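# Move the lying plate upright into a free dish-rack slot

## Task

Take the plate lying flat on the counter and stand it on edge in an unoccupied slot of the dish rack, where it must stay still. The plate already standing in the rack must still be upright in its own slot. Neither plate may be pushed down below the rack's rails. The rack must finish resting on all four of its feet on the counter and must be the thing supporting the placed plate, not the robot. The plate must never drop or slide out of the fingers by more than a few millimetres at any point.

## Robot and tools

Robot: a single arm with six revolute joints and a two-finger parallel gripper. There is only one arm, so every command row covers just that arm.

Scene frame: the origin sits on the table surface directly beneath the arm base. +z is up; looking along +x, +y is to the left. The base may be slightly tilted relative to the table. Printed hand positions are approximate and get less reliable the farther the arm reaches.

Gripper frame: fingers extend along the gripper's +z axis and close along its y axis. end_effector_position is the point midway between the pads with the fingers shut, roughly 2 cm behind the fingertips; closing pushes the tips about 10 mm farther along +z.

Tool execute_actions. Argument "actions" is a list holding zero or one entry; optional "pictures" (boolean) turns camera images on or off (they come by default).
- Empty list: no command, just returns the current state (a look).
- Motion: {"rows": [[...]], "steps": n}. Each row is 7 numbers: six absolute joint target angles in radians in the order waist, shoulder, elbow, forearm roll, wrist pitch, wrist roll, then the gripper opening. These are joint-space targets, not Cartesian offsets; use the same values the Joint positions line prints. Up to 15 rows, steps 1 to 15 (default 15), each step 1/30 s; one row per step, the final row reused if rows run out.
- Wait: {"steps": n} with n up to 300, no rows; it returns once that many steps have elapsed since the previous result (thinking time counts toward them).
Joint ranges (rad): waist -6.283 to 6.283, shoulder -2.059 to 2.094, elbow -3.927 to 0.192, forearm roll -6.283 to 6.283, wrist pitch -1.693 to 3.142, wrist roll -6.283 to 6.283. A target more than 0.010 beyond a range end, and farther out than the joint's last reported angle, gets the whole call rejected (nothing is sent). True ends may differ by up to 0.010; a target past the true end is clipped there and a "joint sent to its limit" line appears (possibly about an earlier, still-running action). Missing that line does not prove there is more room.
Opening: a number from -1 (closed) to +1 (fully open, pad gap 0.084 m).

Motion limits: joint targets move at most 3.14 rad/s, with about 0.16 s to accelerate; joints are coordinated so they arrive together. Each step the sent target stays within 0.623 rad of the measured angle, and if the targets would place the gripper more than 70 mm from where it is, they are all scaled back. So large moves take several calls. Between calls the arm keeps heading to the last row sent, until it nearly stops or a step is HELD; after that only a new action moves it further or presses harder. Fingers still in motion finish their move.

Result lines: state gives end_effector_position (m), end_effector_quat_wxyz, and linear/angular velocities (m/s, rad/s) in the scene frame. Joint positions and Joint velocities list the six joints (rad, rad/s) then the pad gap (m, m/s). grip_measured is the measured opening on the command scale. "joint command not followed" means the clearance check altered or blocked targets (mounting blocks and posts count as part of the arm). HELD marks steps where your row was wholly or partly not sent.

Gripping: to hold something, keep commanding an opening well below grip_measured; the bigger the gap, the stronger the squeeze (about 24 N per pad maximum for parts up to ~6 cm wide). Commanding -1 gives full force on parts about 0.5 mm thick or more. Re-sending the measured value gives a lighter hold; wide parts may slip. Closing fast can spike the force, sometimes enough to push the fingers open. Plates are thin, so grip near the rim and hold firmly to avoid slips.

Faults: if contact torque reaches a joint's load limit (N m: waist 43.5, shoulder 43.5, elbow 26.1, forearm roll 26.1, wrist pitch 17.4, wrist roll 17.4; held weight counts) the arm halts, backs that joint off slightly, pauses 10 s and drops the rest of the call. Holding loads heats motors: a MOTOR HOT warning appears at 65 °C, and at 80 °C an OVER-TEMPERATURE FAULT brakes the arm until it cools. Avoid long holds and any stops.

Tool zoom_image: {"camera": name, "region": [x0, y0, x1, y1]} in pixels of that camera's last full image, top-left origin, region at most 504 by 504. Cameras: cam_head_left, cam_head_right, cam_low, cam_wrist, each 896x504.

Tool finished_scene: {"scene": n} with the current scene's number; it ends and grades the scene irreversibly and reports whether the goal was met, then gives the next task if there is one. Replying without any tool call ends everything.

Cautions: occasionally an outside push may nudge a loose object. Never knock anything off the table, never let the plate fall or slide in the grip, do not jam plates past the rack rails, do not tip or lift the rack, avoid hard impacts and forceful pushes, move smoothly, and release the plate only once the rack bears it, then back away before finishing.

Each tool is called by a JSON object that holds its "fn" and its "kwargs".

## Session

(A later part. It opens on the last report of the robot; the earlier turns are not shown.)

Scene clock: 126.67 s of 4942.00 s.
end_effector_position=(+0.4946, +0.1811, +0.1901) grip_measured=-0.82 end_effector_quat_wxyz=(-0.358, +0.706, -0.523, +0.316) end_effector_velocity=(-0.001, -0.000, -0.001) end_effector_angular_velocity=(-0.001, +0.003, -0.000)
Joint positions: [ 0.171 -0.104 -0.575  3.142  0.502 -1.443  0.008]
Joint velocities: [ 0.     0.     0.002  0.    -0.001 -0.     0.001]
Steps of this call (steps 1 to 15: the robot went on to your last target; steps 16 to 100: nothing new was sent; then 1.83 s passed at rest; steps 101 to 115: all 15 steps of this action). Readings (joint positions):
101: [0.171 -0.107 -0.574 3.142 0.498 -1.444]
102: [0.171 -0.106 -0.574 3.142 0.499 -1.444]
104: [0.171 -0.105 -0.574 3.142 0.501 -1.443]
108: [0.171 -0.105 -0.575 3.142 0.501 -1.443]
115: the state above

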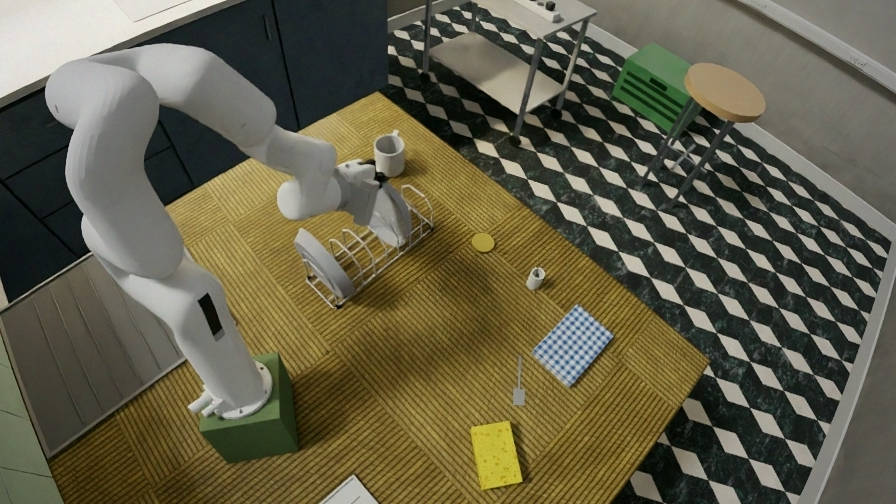

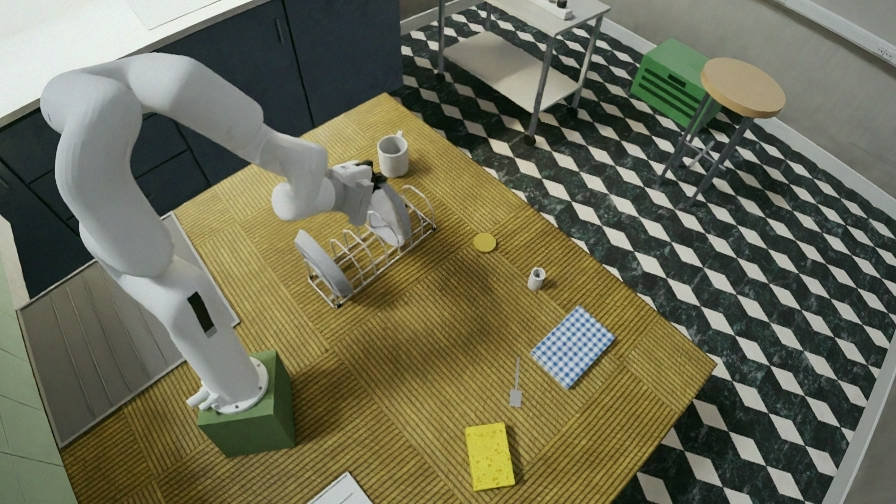

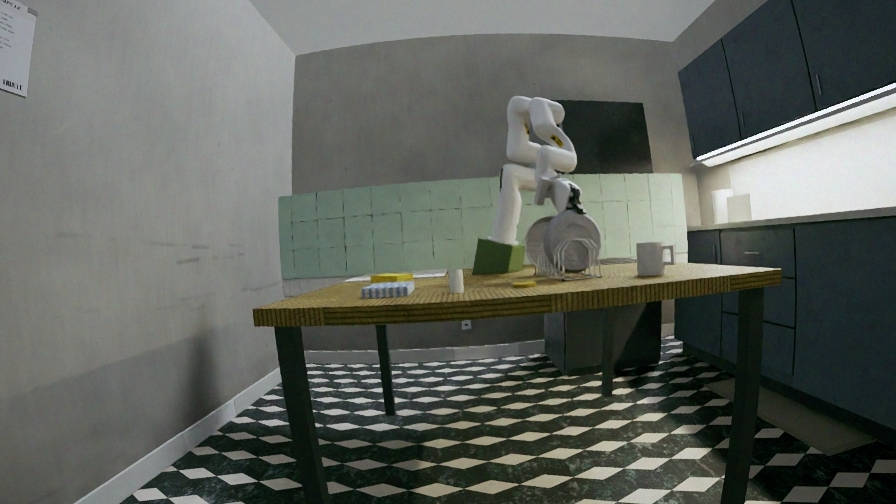

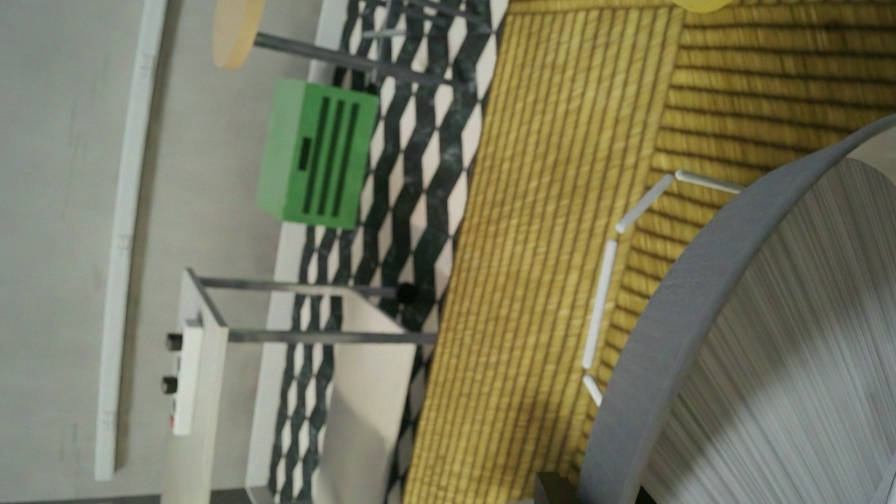

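{"fn": "execute_actions", "kwargs": {"actions": [{"rows":[[0.171,-0.104,-0.574,3.142,0.501,-1.443,-0.75],[0.171,-0.104,-0.574,3.142,0.501,-1.443,-0.7],[0.171,-0.104,-0.574,3.142,0.501,-1.443,-0.65],[0.171,-0.104,-0.574,3.142,0.501,-1.443,-0.6],[0.171,-0.104,-0.574,3.142,0.501,-1.443,-0.55],[0.171,-0.104,-0.574,3.142,0.501,-1.443,-0.5],[0.171,-0.125,-0.56,3.142,0.494,-1.443,-0.5],[0.171,-0.146,-0.545,3.142,0.488,-1.443,-0.5],[0.171,-0.167,-0.531,3.142,0.481,-1.443,-0.5],[0.171,-0.19,-0.516,3.142,0.473,-1.443,-0.5],[0.171,-0.215,-0.499,3.142,0.465,-1.443,-0.5],[0.171,-0.24,-0.482,3.142,0.457,-1.443,-0.5],[0.171,-0.265,-0.466,3.142,0.448,-1.443,-0.5],[0.171,-0.29,-0.45,3.142,0.439,-1.443,-0.5],[0.171,-0.316,-0.433,3.142,0.43,-1.443,-0.5]]}], "pictures": false}}

{"fn": "execute_actions", "kwargs": {"actions": [{"rows":[[0.171,-0.316,-0.433,3.142,0.43,-1.443,-0.5],[0.171,-0.316,-0.433,3.142,0.43,-1.443,-0.5],[0.171,-0.316,-0.433,3.142,0.43,-1.443,-0.5],[0.171,-0.5,-0.46,3.142,0.3,-1.443,-0.5]]}], "pictures": false}}

{"fn": "execute_actions", "kwargs": {"actions": [{"steps":30}]}}

{"fn": "zoom_image", "kwargs": {"camera": "cam_head_left", "region": [280, 160, 450, 320]}}

Scene clock: 132.47 s of 4942.00 s.
end_effector_position=(+0.4662, +0.1753, +0.2090) grip_measured=-0.52 end_effector_quat_wxyz=(-0.357, +0.706, -0.523, +0.316) end_effector_velocity=(-0.144, -0.032, +0.089) end_effector_angular_velocity=(+0.000, -0.000, -0.000)
Joint positions: [ 0.171 -0.248 -0.478  3.142  0.454 -1.443  0.021]
Joint velocities: [-0.    -0.739  0.484  0.    -0.255 -0.     0.   ]
Steps of this call (steps 1 to 15: the robot went on to your last target; steps 16 to 100: nothing new was sent; then 1.97 s passed at rest; steps 101 to 115: all 15 steps of this action). Readings (joint positions):
101: [0.171 -0.104 -0.574 3.142 0.501 -1.443]
102: [0.171 -0.104 -0.574 3.142 0.501 -1.443]
104: [0.171 -0.104 -0.574 3.142 0.501 -1.443]
108: [0.171 -0.108 -0.571 3.142 0.499 -1.443]
115: the state above

Scene clock: 132.97 s of 4942.00 s.
end_effector_position=(+0.4572, +0.1865, +0.2838) grip_measured=-0.52 end_effector_quat_wxyz=(-0.387, +0.694, -0.509, +0.332) end_effector_velocity=(-0.012, -0.009, -0.025) end_effector_angular_velocity=(-0.020, +0.057, -0.011)
Joint positions: [ 0.171 -0.499 -0.458  3.142  0.3   -1.443  0.021]
Joint velocities: [-0.001  0.025  0.028 -0.001 -0.008  0.     0.   ]
Steps of this call (steps 1 to 15: all 15 steps of this action). Readings (joint positions):
1: [0.171 -0.272 -0.462 3.142 0.445 -1.443]
2: [0.171 -0.295 -0.447 3.142 0.438 -1.443]
4: [0.171 -0.315 -0.434 3.142 0.431 -1.443]
8: [0.171 -0.427 -0.448 3.142 0.348 -1.443]
15: the state above

Scene clock: 133.97 s of 4942.00 s.
end_effector_position=(+0.4580, +0.1870, +0.2853) grip_measured=-0.52 end_effector_quat_wxyz=(-0.388, +0.693, -0.509, +0.333) end_effector_velocity=(-0.000, +0.000, +0.000) end_effector_angular_velocity=(+0.001, -0.000, +0.000)
Joint positions: [ 0.171 -0.5   -0.46   3.142  0.3   -1.443  0.021]
Joint velocities: [ 0.001 -0.     0.     0.001  0.001  0.001  0.   ]
Steps of this call (steps 1 to 15: the robot went on to your last target; steps 16 to 30: nothing new was sent). Readings (joint positions):
1: [0.171 -0.498 -0.458 3.142 0.300 -1.443]
2: [0.171 -0.498 -0.458 3.142 0.300 -1.443]
4: [0.171 -0.499 -0.459 3.142 0.300 -1.443]
8: [0.171 -0.499 -0.460 3.142 0.300 -1.443]
30: the state above
The arm was judged still, so your last target was given up. Only a new action makes it travel on or press farther. Fingers that are still opening or closing keep moving.

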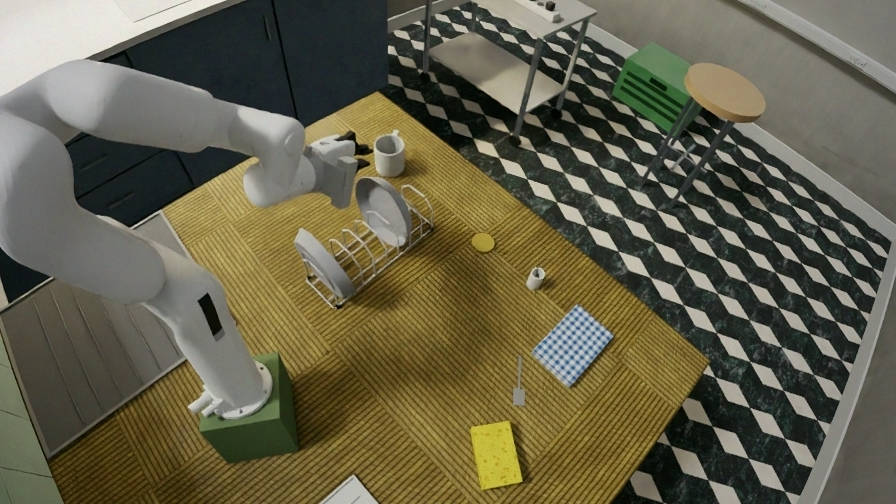

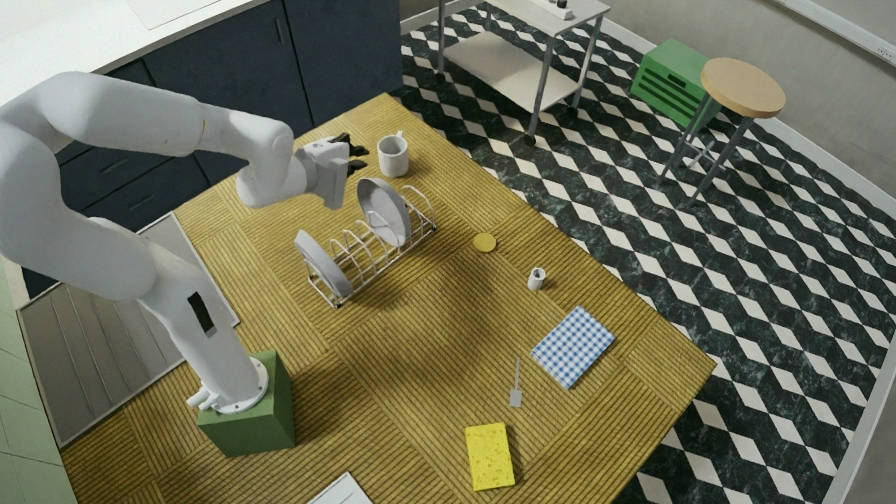

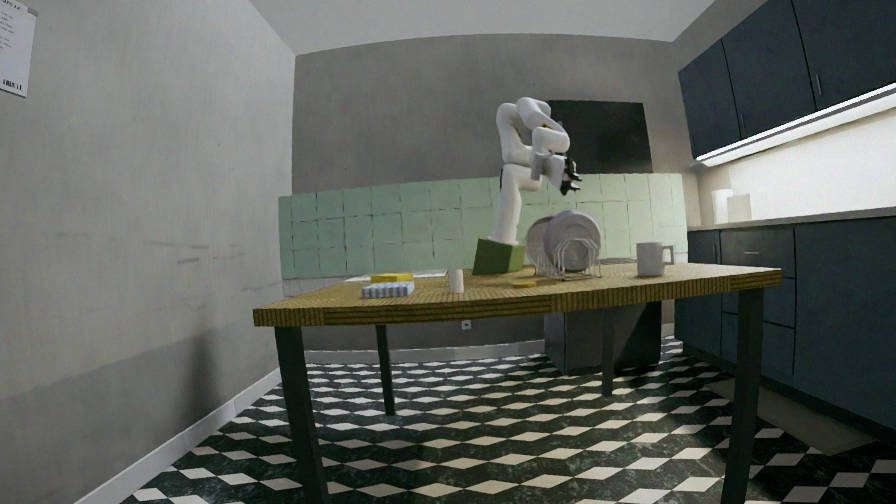

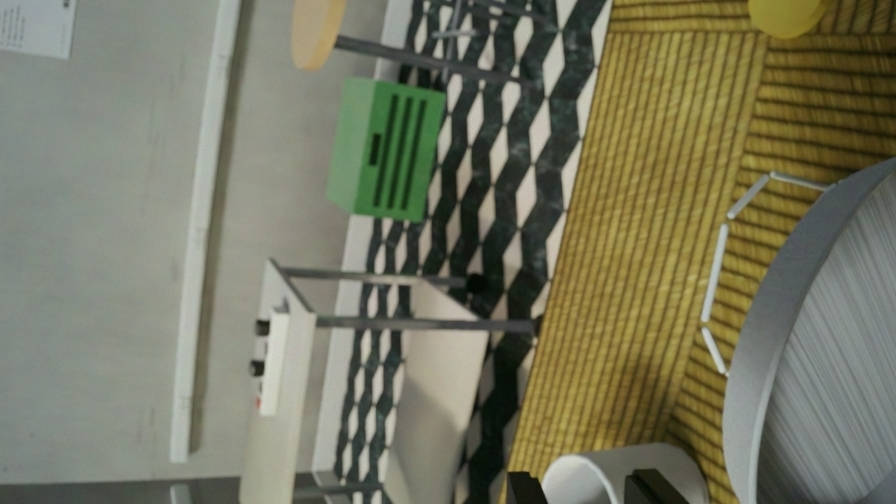

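Region (280, 160, 450, 320) of cam_head_left's 896x504 image, scaled by 2.965, with more detail than that image has; it fills the top 474 rows of this view, and the rest is white.

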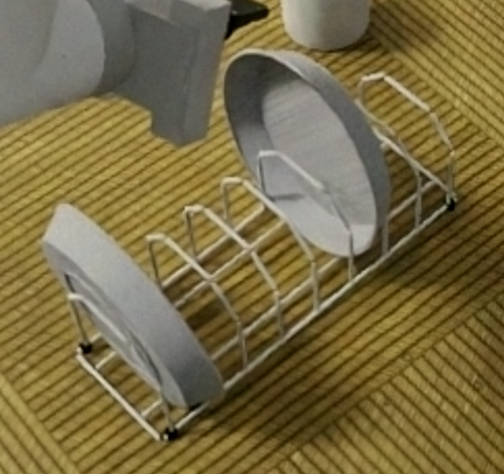

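{"fn": "finished_scene", "kwargs": {"scene": 1}}

The scene is finished: the task was done.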